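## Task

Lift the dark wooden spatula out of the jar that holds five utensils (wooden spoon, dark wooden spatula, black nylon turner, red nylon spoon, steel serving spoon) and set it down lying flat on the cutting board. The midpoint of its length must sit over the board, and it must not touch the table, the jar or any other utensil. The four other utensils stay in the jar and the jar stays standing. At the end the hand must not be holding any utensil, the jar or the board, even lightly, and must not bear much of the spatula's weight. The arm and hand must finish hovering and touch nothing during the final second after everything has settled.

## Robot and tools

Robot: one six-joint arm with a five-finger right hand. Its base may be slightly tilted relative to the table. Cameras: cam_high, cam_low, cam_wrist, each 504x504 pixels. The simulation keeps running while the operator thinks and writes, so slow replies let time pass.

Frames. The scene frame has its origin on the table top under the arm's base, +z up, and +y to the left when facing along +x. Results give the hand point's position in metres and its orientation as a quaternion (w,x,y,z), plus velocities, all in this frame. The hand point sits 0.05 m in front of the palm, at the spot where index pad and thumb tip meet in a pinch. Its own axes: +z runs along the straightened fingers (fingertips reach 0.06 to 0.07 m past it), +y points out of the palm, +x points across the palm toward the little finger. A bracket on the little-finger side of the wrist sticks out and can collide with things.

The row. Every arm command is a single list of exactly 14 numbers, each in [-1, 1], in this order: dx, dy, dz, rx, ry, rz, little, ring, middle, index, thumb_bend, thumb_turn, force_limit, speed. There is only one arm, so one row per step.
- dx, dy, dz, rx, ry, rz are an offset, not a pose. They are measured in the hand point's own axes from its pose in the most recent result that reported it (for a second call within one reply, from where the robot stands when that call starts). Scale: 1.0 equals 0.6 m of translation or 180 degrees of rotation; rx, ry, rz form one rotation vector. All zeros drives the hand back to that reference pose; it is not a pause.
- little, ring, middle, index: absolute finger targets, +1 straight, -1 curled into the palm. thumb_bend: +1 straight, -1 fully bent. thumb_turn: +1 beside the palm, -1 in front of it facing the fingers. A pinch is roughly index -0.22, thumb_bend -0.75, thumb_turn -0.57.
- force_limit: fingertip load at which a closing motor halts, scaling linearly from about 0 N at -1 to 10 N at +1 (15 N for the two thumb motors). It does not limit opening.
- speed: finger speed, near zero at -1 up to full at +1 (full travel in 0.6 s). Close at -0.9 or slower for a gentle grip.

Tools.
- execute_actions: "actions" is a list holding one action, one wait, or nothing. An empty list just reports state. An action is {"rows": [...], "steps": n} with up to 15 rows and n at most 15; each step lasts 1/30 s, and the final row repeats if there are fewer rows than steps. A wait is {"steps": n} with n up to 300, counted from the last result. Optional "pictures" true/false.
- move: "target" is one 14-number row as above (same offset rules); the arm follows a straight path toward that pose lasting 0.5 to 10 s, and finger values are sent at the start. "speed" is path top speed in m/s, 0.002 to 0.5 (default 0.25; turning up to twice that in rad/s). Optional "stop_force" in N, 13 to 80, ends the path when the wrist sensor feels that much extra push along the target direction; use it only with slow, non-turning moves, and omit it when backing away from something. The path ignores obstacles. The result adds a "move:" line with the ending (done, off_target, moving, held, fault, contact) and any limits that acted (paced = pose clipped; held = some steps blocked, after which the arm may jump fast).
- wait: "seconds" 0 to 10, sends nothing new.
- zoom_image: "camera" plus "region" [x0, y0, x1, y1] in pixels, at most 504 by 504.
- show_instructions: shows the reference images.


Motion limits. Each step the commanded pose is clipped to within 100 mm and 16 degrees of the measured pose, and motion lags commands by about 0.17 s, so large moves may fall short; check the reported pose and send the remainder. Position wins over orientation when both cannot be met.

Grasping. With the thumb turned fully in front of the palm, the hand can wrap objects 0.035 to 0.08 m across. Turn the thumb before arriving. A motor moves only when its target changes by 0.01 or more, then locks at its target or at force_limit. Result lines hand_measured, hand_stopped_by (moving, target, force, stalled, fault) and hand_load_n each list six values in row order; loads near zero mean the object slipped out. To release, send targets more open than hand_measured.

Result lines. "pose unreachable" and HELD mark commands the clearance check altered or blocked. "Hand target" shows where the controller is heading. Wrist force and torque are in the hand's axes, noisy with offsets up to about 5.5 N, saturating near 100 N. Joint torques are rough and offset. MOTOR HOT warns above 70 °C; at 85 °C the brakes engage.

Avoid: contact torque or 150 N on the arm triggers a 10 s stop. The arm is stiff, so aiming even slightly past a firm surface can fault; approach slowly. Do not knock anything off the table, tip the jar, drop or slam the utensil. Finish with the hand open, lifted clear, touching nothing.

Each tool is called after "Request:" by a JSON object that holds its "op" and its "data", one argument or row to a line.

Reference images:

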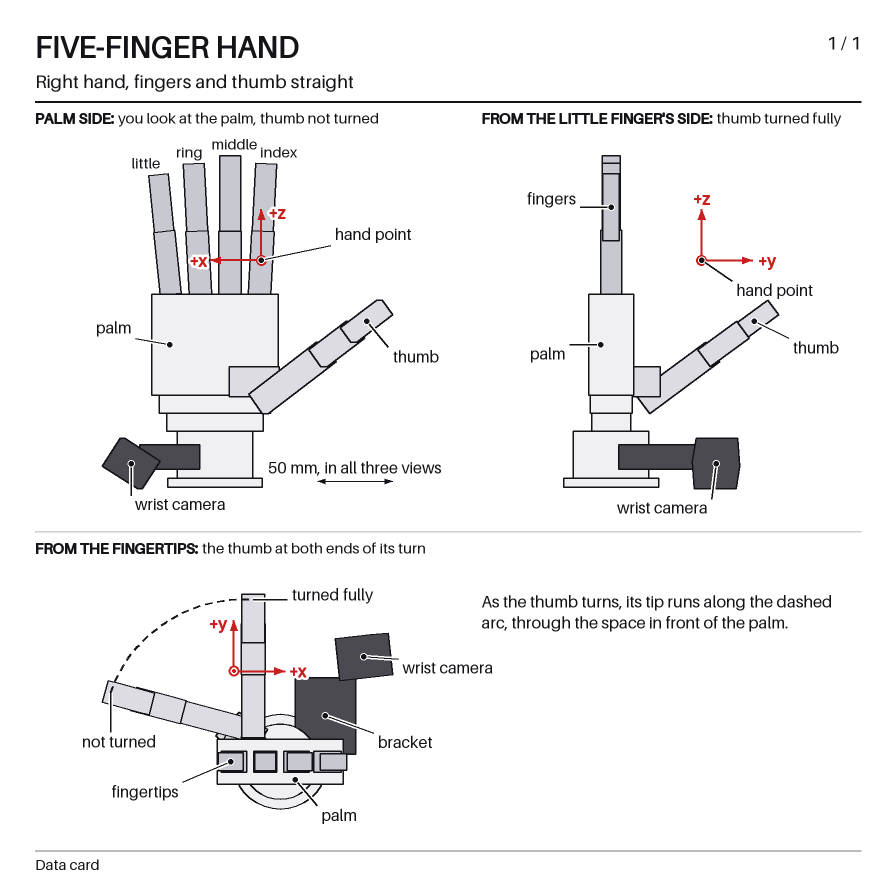

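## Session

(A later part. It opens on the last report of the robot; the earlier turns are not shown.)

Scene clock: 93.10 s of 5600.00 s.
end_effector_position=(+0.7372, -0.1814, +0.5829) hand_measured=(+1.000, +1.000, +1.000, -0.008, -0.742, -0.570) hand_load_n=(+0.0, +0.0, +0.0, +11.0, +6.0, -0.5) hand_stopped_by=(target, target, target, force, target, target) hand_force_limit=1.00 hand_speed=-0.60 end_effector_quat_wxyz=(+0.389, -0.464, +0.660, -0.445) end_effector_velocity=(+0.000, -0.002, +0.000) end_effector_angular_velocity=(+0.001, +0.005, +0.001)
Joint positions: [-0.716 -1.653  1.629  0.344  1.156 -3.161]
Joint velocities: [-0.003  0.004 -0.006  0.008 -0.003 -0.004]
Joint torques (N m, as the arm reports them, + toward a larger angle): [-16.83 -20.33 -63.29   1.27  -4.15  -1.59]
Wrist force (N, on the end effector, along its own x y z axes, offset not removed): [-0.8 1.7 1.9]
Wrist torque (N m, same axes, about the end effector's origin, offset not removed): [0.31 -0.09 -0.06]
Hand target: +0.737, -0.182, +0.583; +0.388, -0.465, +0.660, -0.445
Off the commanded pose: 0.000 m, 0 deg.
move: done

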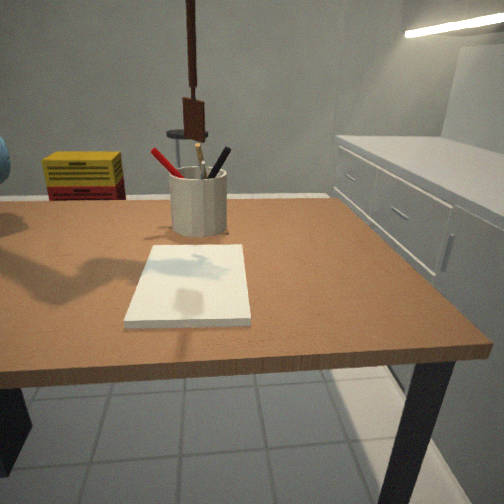

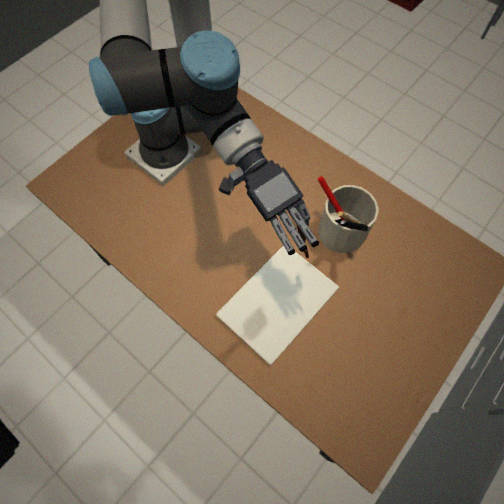

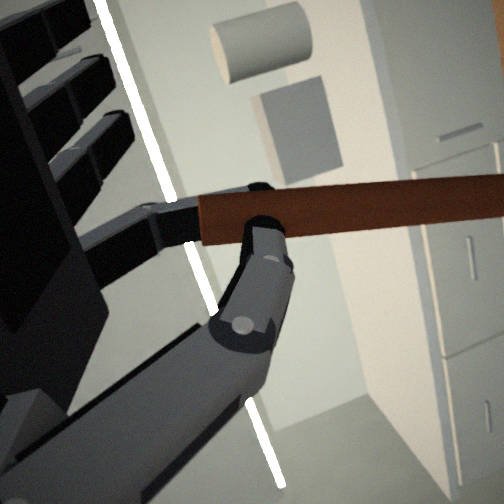

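Request:
{"op": "move", "data": {
  "target": [-0.175,0.41,0.163,0,0,0,1,1,1,-0.45,-0.75,-0.57,1,-0.6],
  "speed": 0.12
}}

Scene clock: 100.90 s of 5600.00 s.
end_effector_position=(+0.7901, -0.0605, +0.3309) hand_measured=(+1.000, +1.000, +1.000, -0.008, -0.742, -0.570) hand_load_n=(+0.0, +0.0, +0.0, +11.0, +6.0, -0.5) hand_stopped_by=(target, target, target, force, target, target) hand_force_limit=1.00 hand_speed=-0.60 end_effector_quat_wxyz=(+0.388, -0.465, +0.659, -0.445) end_effector_velocity=(+0.000, +0.001, -0.001) end_effector_angular_velocity=(-0.000, -0.002, -0.001)
Joint positions: [-0.447 -1.519  1.947 -0.132  1.412 -3.077]
Joint velocities: [ 0.002  0.001  0.001 -0.004  0.003  0.001]
Joint torques (N m, as the arm reports them, + toward a larger angle): [ 15.66 -36.57 -28.42  -3.08   3.07   1.46]
Wrist force (N, on the end effector, along its own x y z axes, offset not removed): [-4.0 2.1 1.4]
Wrist torque (N m, same axes, about the end effector's origin, offset not removed): [0.33 0.17 -0.27]
Hand target: +0.790, -0.060, +0.331; +0.388, -0.465, +0.659, -0.445
Off the commanded pose: 0.000 m, 0 deg.
After step 90, 1.87 s passed at rest.
move: done

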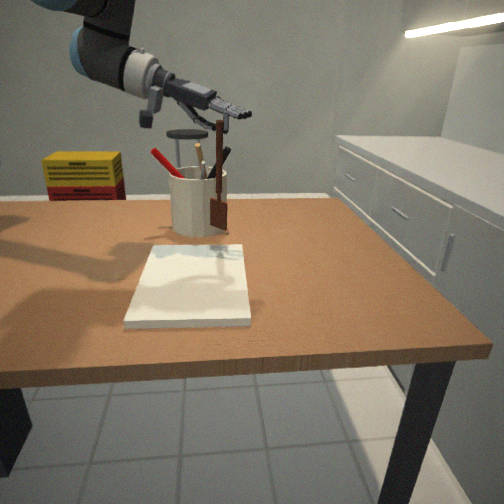

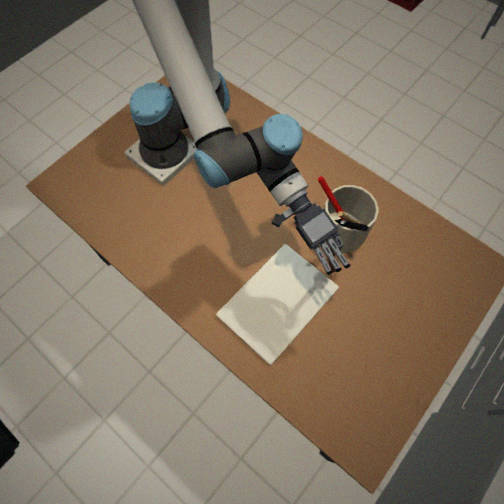

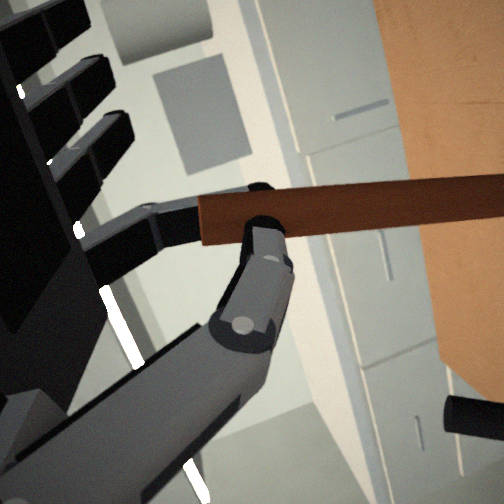

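Request:
{"op": "move", "data": {
  "target": [0.085,0.033,0.02,0,0,0,1,1,1,-0.45,-0.75,-0.57,1,-0.6],
  "speed": 0.05
}}

Request:
{"op": "zoom_image", "data": {
  "camera": "cam_high",
  "region": [120, 110, 300, 290]
}}

Scene clock: 105.90 s of 5600.00 s.
end_effector_position=(+0.7824, -0.1085, +0.3036) hand_measured=(+1.000, +1.000, +1.000, -0.008, -0.742, -0.570) hand_load_n=(+0.0, +0.0, +0.0, +11.0, +6.0, -0.5) hand_stopped_by=(target, target, target, force, target, target) hand_force_limit=1.00 hand_speed=-0.60 end_effector_quat_wxyz=(+0.389, -0.465, +0.660, -0.445) end_effector_velocity=(-0.000, -0.002, -0.000) end_effector_angular_velocity=(+0.000, -0.001, -0.000)
Joint positions: [-0.537 -1.499  1.98  -0.179  1.327 -3.103]
Joint velocities: [-0.004  0.     0.001 -0.002 -0.004 -0.001]
Joint torques (N m, as the arm reports them, + toward a larger angle): [-15.18 -36.28 -27.18  -2.96  -3.72  -1.68]
Wrist force (N, on the end effector, along its own x y z axes, offset not removed): [-2.1 -0.1 -0.8]
Wrist torque (N m, same axes, about the end effector's origin, offset not removed): [0.18 0.11 -0.17]
Hand target: +0.782, -0.109, +0.303; +0.389, -0.465, +0.660, -0.445
Off the commanded pose: 0.000 m, 0 deg.
After step 90, 0.43 s passed at rest.
move: done

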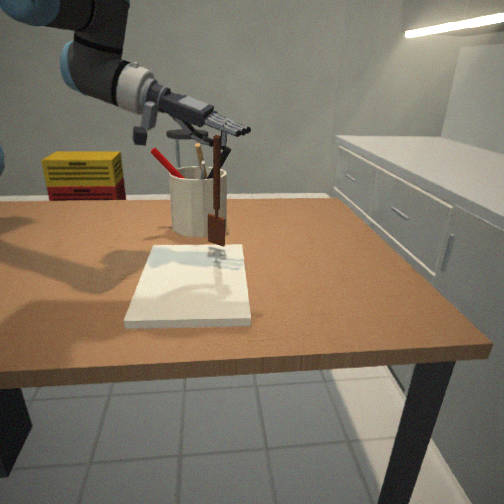

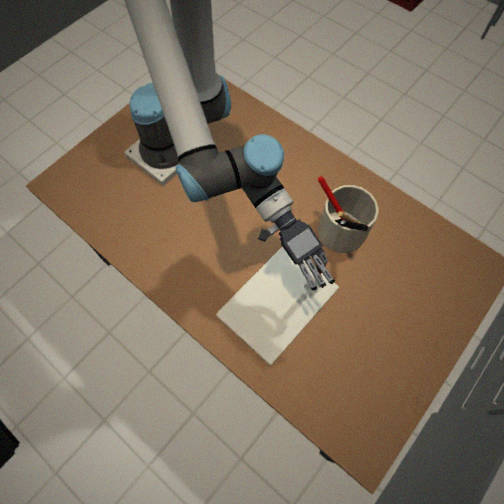

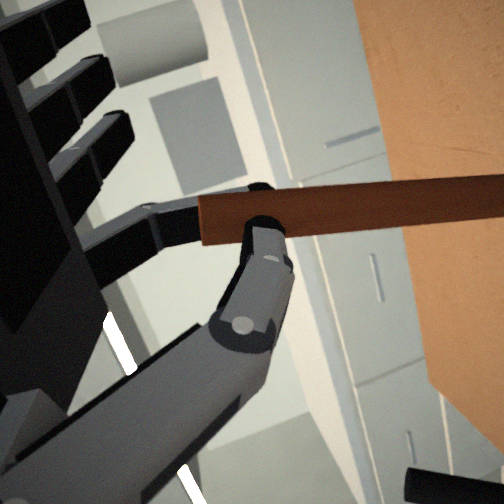

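Region (120, 110, 300, 290) of cam_high's 504x504 image, scaled by 2.800, with more detail than that image has.

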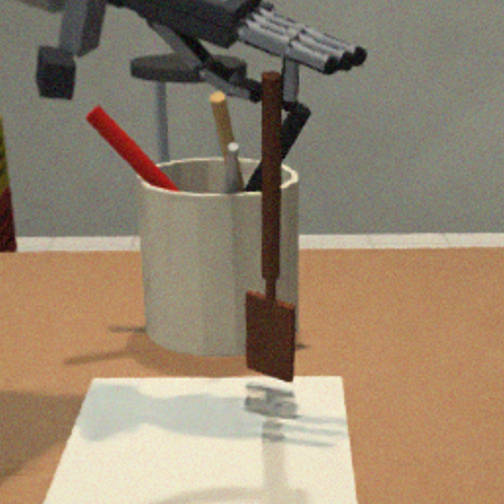

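Request:
{"op": "move", "data": {
  "target": [0.088,0.04,0.013,0,0,0,1,1,1,-0.45,-0.75,-0.57,1,-0.6],
  "speed": 0.03
}}

Request:
{"op": "move", "data": {
  "target": [0.14,0.067,0.021,0,0,0,1,1,1,-0.45,-0.75,-0.57,1,-0.6],
  "speed": 0.04
}}

Scene clock: 112.27 s of 5600.00 s.
end_effector_position=(+0.7692, -0.1564, +0.2733) hand_measured=(+1.000, +1.000, +1.000, -0.008, -0.746, -0.570) hand_load_n=(+0.0, +0.0, +0.0, +11.5, +4.0, -0.5) hand_stopped_by=(target, target, target, force, target, target) hand_force_limit=1.00 hand_speed=-0.60 end_effector_quat_wxyz=(+0.389, -0.464, +0.660, -0.445) end_effector_velocity=(-0.000, -0.002, -0.001) end_effector_angular_velocity=(-0.001, -0.002, -0.000)
Joint positions: [-0.629 -1.474  2.014 -0.231  1.238 -3.132]
Joint velocities: [-0.004  0.001  0.001 -0.004 -0.004 -0.001]
Joint torques (N m, as the arm reports them, + toward a larger angle): [-13.03 -35.25 -25.29  -3.4   -3.86  -1.24]
Wrist force (N, on the end effector, along its own x y z axes, offset not removed): [-3.9 -1.6 1.6]
Wrist torque (N m, same axes, about the end effector's origin, offset not removed): [-0.09 0.25 -0.16]
Hand target: +0.769, -0.157, +0.273; +0.389, -0.464, +0.660, -0.445
Off the commanded pose: 0.000 m, 0 deg.
After step 90, 1.07 s passed at rest.
move: done

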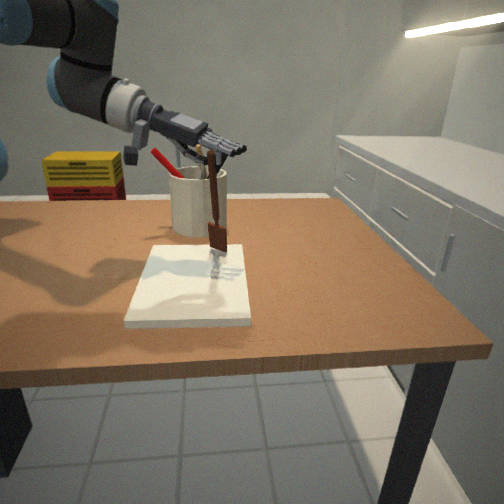

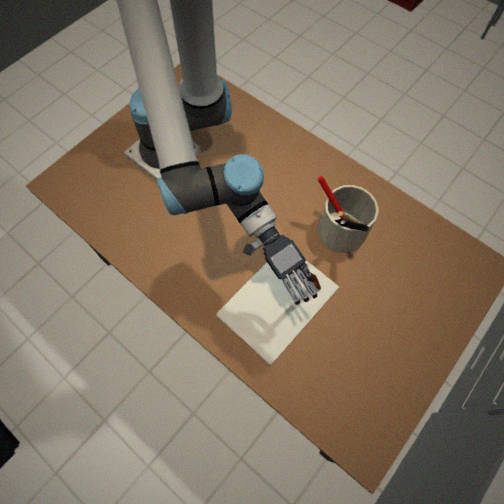

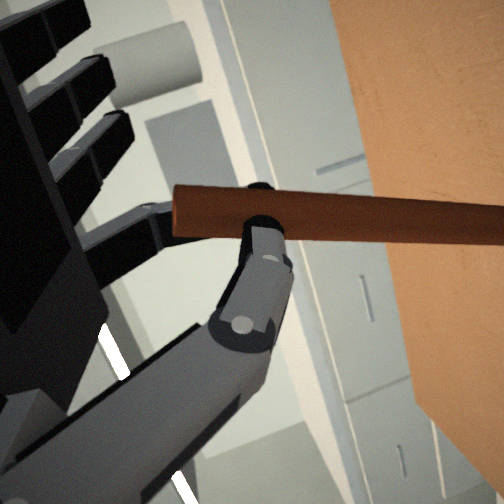

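Scene clock: 115.00 s of 5600.00 s.
end_effector_position=(+0.7478, -0.2325, +0.2233) hand_measured=(+1.000, +1.000, +1.000, -0.008, -0.746, -0.570) hand_load_n=(+0.0, +0.0, +0.0, +11.0, +4.0, -1.0) hand_stopped_by=(target, target, target, force, target, target) hand_force_limit=1.00 hand_speed=-0.60 end_effector_quat_wxyz=(+0.389, -0.464, +0.660, -0.445) end_effector_velocity=(-0.000, -0.002, -0.003) end_effector_angular_velocity=(+0.001, +0.001, +0.000)
Joint positions: [-0.77  -1.41   2.049 -0.31   1.104 -3.18 ]
Joint velocities: [-0.004  0.004  0.001 -0.003 -0.004 -0.002]
Joint torques (N m, as the arm reports them, + toward a larger angle): [-14.48 -39.38 -23.33  -2.53  -3.99  -1.35]
Wrist force (N, on the end effector, along its own x y z axes, offset not removed): [-4.7 2.7 2.5]
Wrist torque (N m, same axes, about the end effector's origin, offset not removed): [0.48 0.41 -0.04]
Hand target: +0.748, -0.233, +0.223; +0.389, -0.464, +0.660, -0.445
Off the commanded pose: 0.000 m, 0 deg.
move: done

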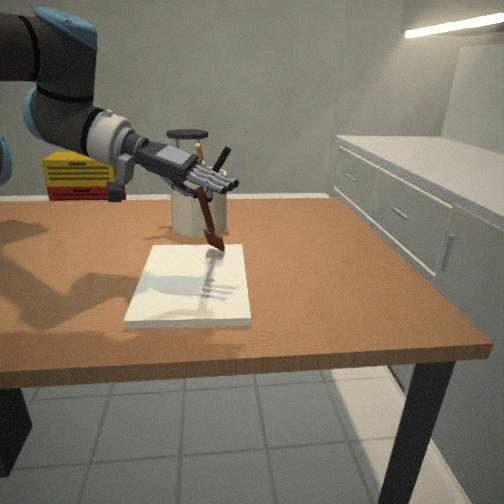

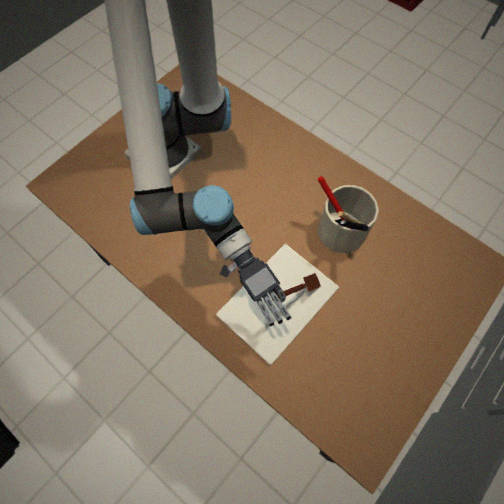

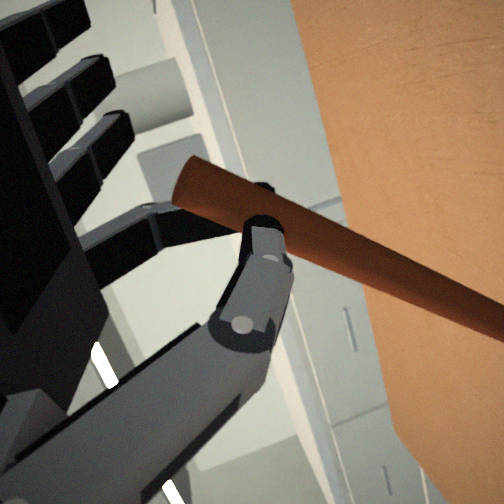

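Request:
{"op": "move", "data": {
  "target": [0.125,0.124,0.04,0,0,0,1,1,1,-0.45,-0.75,-0.57,1,-0.6],
  "speed": 0.05
}}

Request:
{"op": "move", "data": {
  "target": [0.064,0.13,0.041,0,0,0,1,1,1,-0.45,-0.75,-0.57,1,-0.6],
  "speed": 0.04
}}

Request:
{"op": "zoom_image", "data": {
  "camera": "cam_high",
  "region": [80, 200, 260, 350]
}}

Scene clock: 121.60 s of 5600.00 s.
end_effector_position=(+0.7303, -0.2968, +0.1383) hand_measured=(+1.000, +1.000, +1.000, -0.008, -0.746, -0.570) hand_load_n=(+0.0, +0.0, +0.0, +11.0, +4.0, -1.0) hand_stopped_by=(target, target, target, force, target, target) hand_force_limit=1.00 hand_speed=-0.60 end_effector_quat_wxyz=(+0.389, -0.464, +0.660, -0.445) end_effector_velocity=(-0.000, -0.002, -0.002) end_effector_angular_velocity=(-0.001, -0.000, +0.000)
Joint positions: [-0.878 -1.281  2.08  -0.449  1.002 -3.222]
Joint velocities: [-0.002  0.003  0.    -0.003 -0.002 -0.001]
Joint torques (N m, as the arm reports them, + toward a larger angle): [-13.01 -47.53 -18.36  -2.2   -4.53  -1.3 ]
Wrist force (N, on the end effector, along its own x y z axes, offset not removed): [-2.2 -1.0 1.2]
Wrist torque (N m, same axes, about the end effector's origin, offset not removed): [-0.06 0.06 -0.07]
Hand target: +0.730, -0.297, +0.138; +0.389, -0.464, +0.660, -0.445
Off the commanded pose: 0.000 m, 0 deg.
After step 90, 1.00 s passed at rest.
move: done

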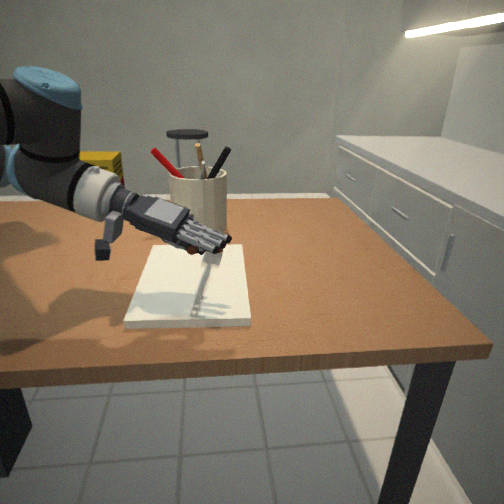

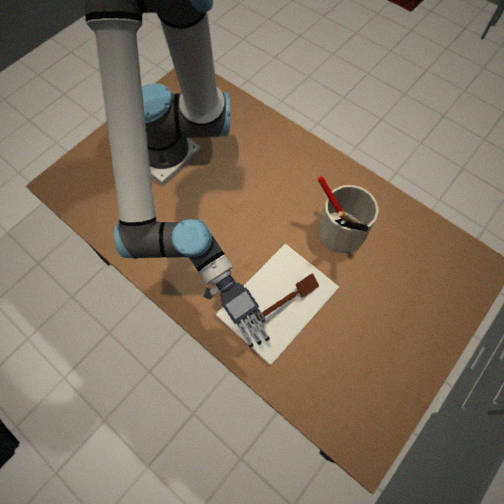

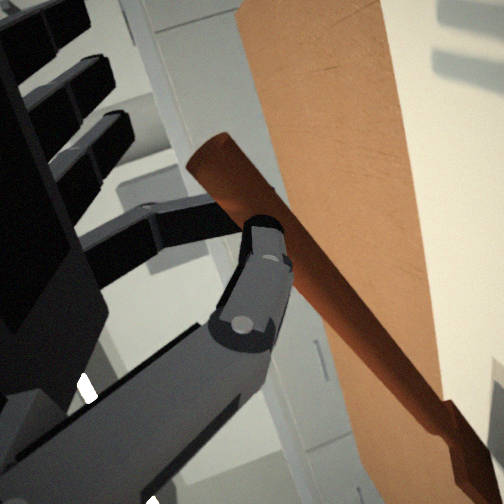

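Scene clock: 124.27 s of 5600.00 s.
end_effector_position=(+0.7221, -0.3256, +0.0534) hand_measured=(+1.000, +1.000, +1.000, -0.008, -0.746, -0.570) hand_load_n=(+0.0, +0.0, +0.0, +11.0, +4.0, -1.0) hand_stopped_by=(target, target, target, force, target, target) hand_force_limit=1.00 hand_speed=-0.60 end_effector_quat_wxyz=(+0.389, -0.464, +0.660, -0.445) end_effector_velocity=(-0.000, -0.001, -0.003) end_effector_angular_velocity=(+0.001, +0.000, +0.000)
Joint positions: [-0.923 -1.145  2.098 -0.594  0.961 -3.24 ]
Joint velocities: [-0.001  0.005  0.    -0.004 -0.001 -0.   ]
Joint torques (N m, as the arm reports them, + toward a larger angle): [-12.76 -51.18 -12.55  -2.02  -4.3   -1.88]
Wrist force (N, on the end effector, along its own x y z axes, offset not removed): [-1.9 2.1 5.3]
Wrist torque (N m, same axes, about the end effector's origin, offset not removed): [0.04 -0.06 -0.10]
Hand target: +0.722, -0.326, +0.053; +0.389, -0.464, +0.660, -0.445
Off the commanded pose: 0.000 m, 0 deg.
move: done

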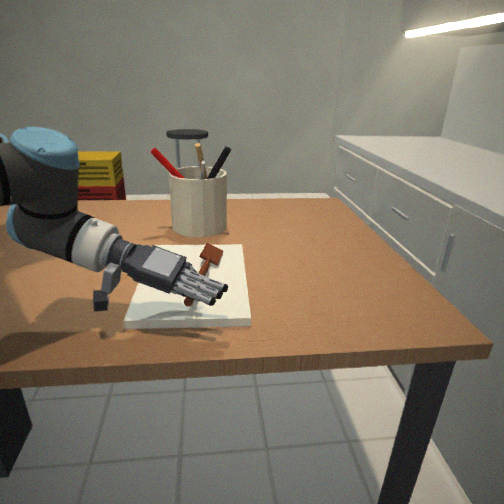

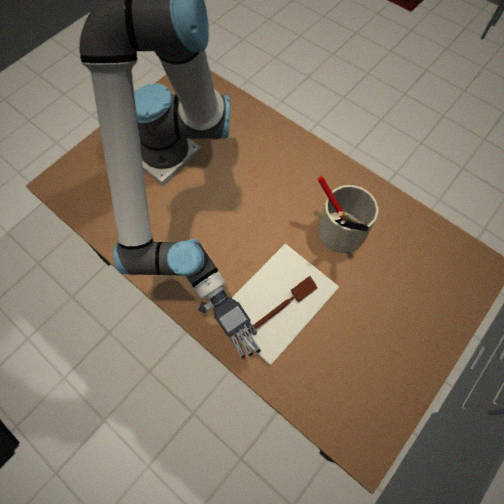

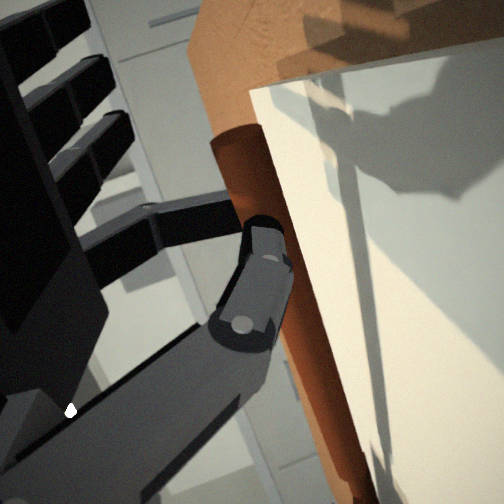

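Region (80, 200, 260, 350) of cam_high's 504x504 image, scaled by 2.800, with more detail than that image has.

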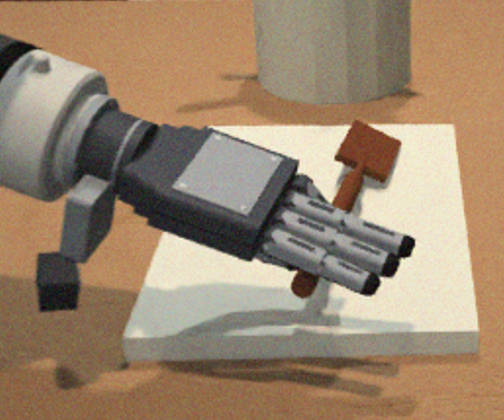

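Lower 1.3 cm more, release, retreat.

Request:
{"op": "move", "data": {
  "target": [0.003,0.021,0.007,0,0,0,1,1,1,-0.45,-0.75,-0.57,1,-0.6],
  "speed": 0.01,
  "stop_force": 13
}}

Request:
{"op": "move", "data": {
  "target": [0,0,-0.005,0,0,0,1,1,1,0.4,-0.75,-0.57,1,-0.6],
  "speed": 0.01
}}

Request:
{"op": "move", "data": {
  "target": [-0.02,-0.16,-0.07,0,0,0,1,1,1,0.4,-0.75,-0.57,1,-0.6],
  "speed": 0.08
}}

Scene clock: 129.37 s of 5600.00 s.
end_effector_position=(+0.7221, -0.3261, +0.0404) hand_measured=(+1.000, +1.000, +1.000, -0.008, -0.746, -0.570) hand_load_n=(+0.0, +0.0, +0.0, +11.0, +3.5, -1.0) hand_stopped_by=(target, target, target, force, target, target) hand_force_limit=1.00 hand_speed=-0.60 end_effector_quat_wxyz=(+0.389, -0.464, +0.660, -0.445) end_effector_velocity=(-0.000, +0.000, -0.002) end_effector_angular_velocity=(+0.001, +0.000, -0.000)
Joint positions: [-0.923 -1.124  2.101 -0.617  0.961 -3.24 ]
Joint velocities: [ 0.     0.003  0.001 -0.003  0.     0.   ]
Joint torques (N m, as the arm reports them, + toward a larger angle): [ -3.68 -55.43 -11.87  -2.22  -1.48  -1.66]
Wrist force (N, on the end effector, along its own x y z axes, offset not removed): [1.9 -0.1 0.1]
Wrist torque (N m, same axes, about the end effector's origin, offset not removed): [0.09 -0.71 0.24]
Hand target: +0.722, -0.326, +0.040; +0.389, -0.464, +0.660, -0.445
Off the commanded pose: 0.000 m, 0 deg.
After step 90, 0.57 s passed at rest.
move: done

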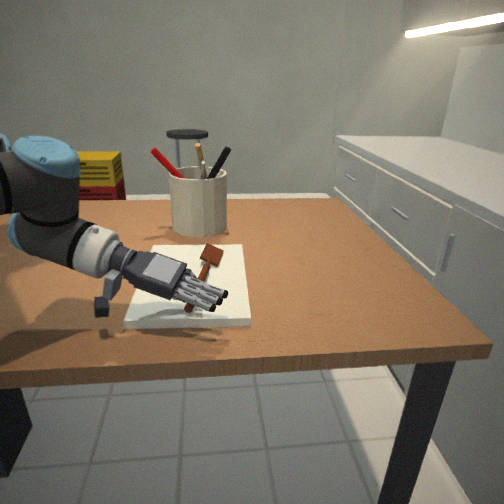

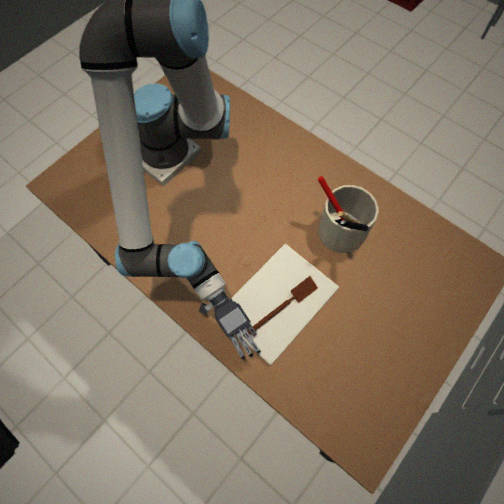

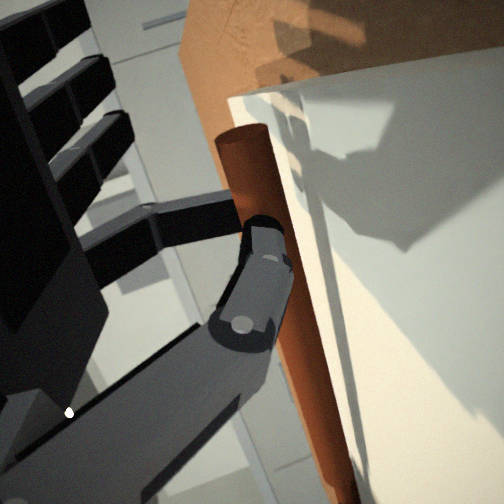

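Scene clock: 130.27 s of 5600.00 s.
end_effector_position=(+0.7194, -0.3254, +0.0413) hand_measured=(+1.000, +1.000, +1.000, +0.400, -0.748, -0.570) hand_load_n=(+0.0, +0.0, +0.0, +0.0, +0.0, +0.0) hand_stopped_by=(target, target, target, target, target, target) hand_force_limit=1.00 hand_speed=-0.60 end_effector_quat_wxyz=(+0.389, -0.464, +0.660, -0.445) end_effector_velocity=(-0.000, +0.000, -0.001) end_effector_angular_velocity=(+0.000, +0.001, +0.000)
Joint positions: [-0.926 -1.129  2.106 -0.617  0.958 -3.241]
Joint velocities: [-0.     0.001  0.001 -0.    -0.    -0.001]
Joint torques (N m, as the arm reports them, + toward a larger angle): [-14.07 -76.23 -12.18   0.81  -3.94  -1.84]
Wrist force (N, on the end effector, along its own x y z axes, offset not removed): [-1.8 2.2 3.0]
Wrist torque (N m, same axes, about the end effector's origin, offset not removed): [0.32 -0.12 0.06]
Hand target: +0.719, -0.325, +0.041; +0.389, -0.464, +0.660, -0.445
Off the commanded pose: 0.000 m, 0 deg.
move: done

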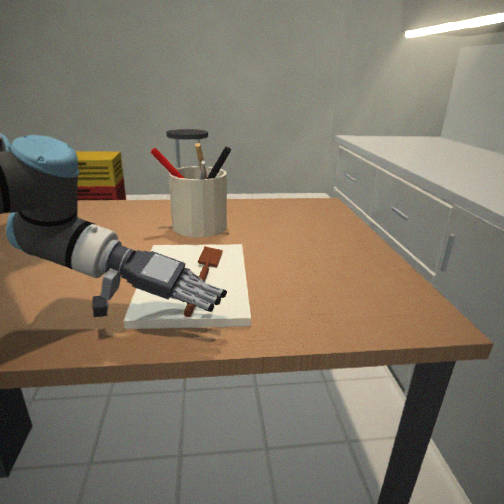

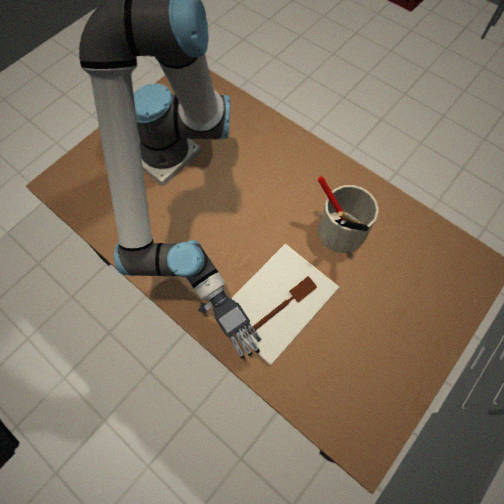

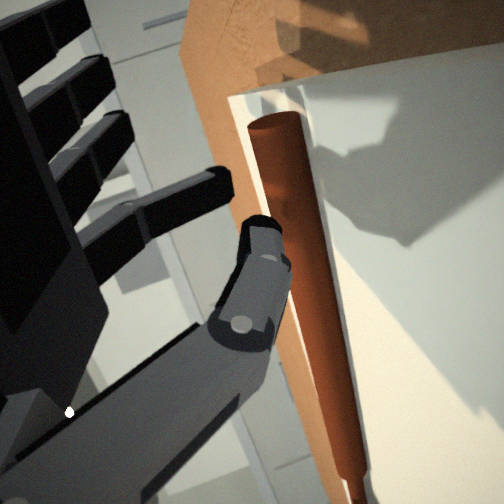

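Scene clock: 132.07 s of 5600.00 s.
end_effector_position=(+0.7093, -0.3210, +0.1458) hand_measured=(+1.000, +1.000, +1.000, +0.400, -0.748, -0.570) hand_load_n=(+0.0, +0.0, +0.0, +0.0, +0.0, +0.0) hand_stopped_by=(target, target, target, target, target, target) hand_force_limit=1.00 hand_speed=-0.60 end_effector_quat_wxyz=(+0.389, -0.464, +0.660, -0.445) end_effector_velocity=(-0.000, +0.000, +0.002) end_effector_angular_velocity=(+0.002, +0.000, -0.001)
Joint positions: [-0.938 -1.295  2.084 -0.425  0.946 -3.247]
Joint velocities: [-0.    -0.003 -0.001  0.006 -0.     0.001]
Joint torques (N m, as the arm reports them, + toward a larger angle): [-14.89 -68.28 -45.96   2.03  -3.63  -1.91]
Wrist force (N, on the end effector, along its own x y z axes, offset not removed): [-4.4 4.9 2.6]
Wrist torque (N m, same axes, about the end effector's origin, offset not removed): [0.69 0.13 -0.23]
Hand target: +0.709, -0.321, +0.146; +0.389, -0.464, +0.660, -0.445
Off the commanded pose: 0.000 m, 0 deg.
move: done

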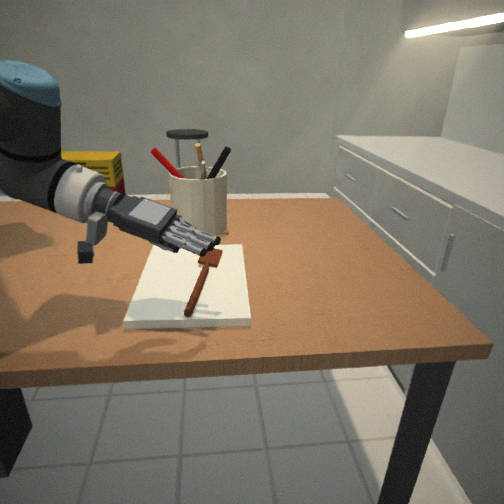

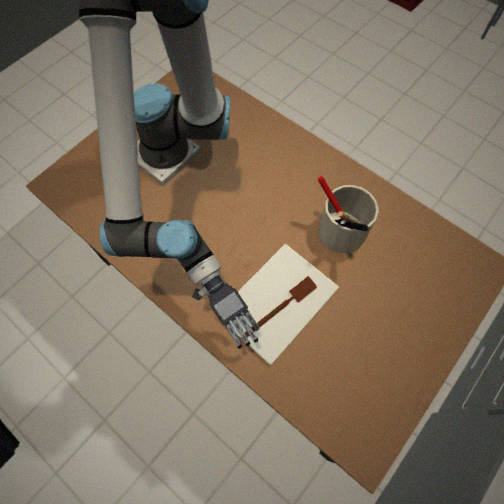

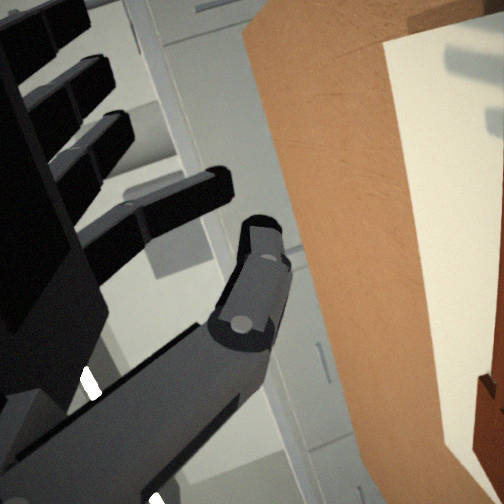

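Request:
{"op": "finished_scene", "data": {
  "scene": 1
}}

The scene is finished: the task was done.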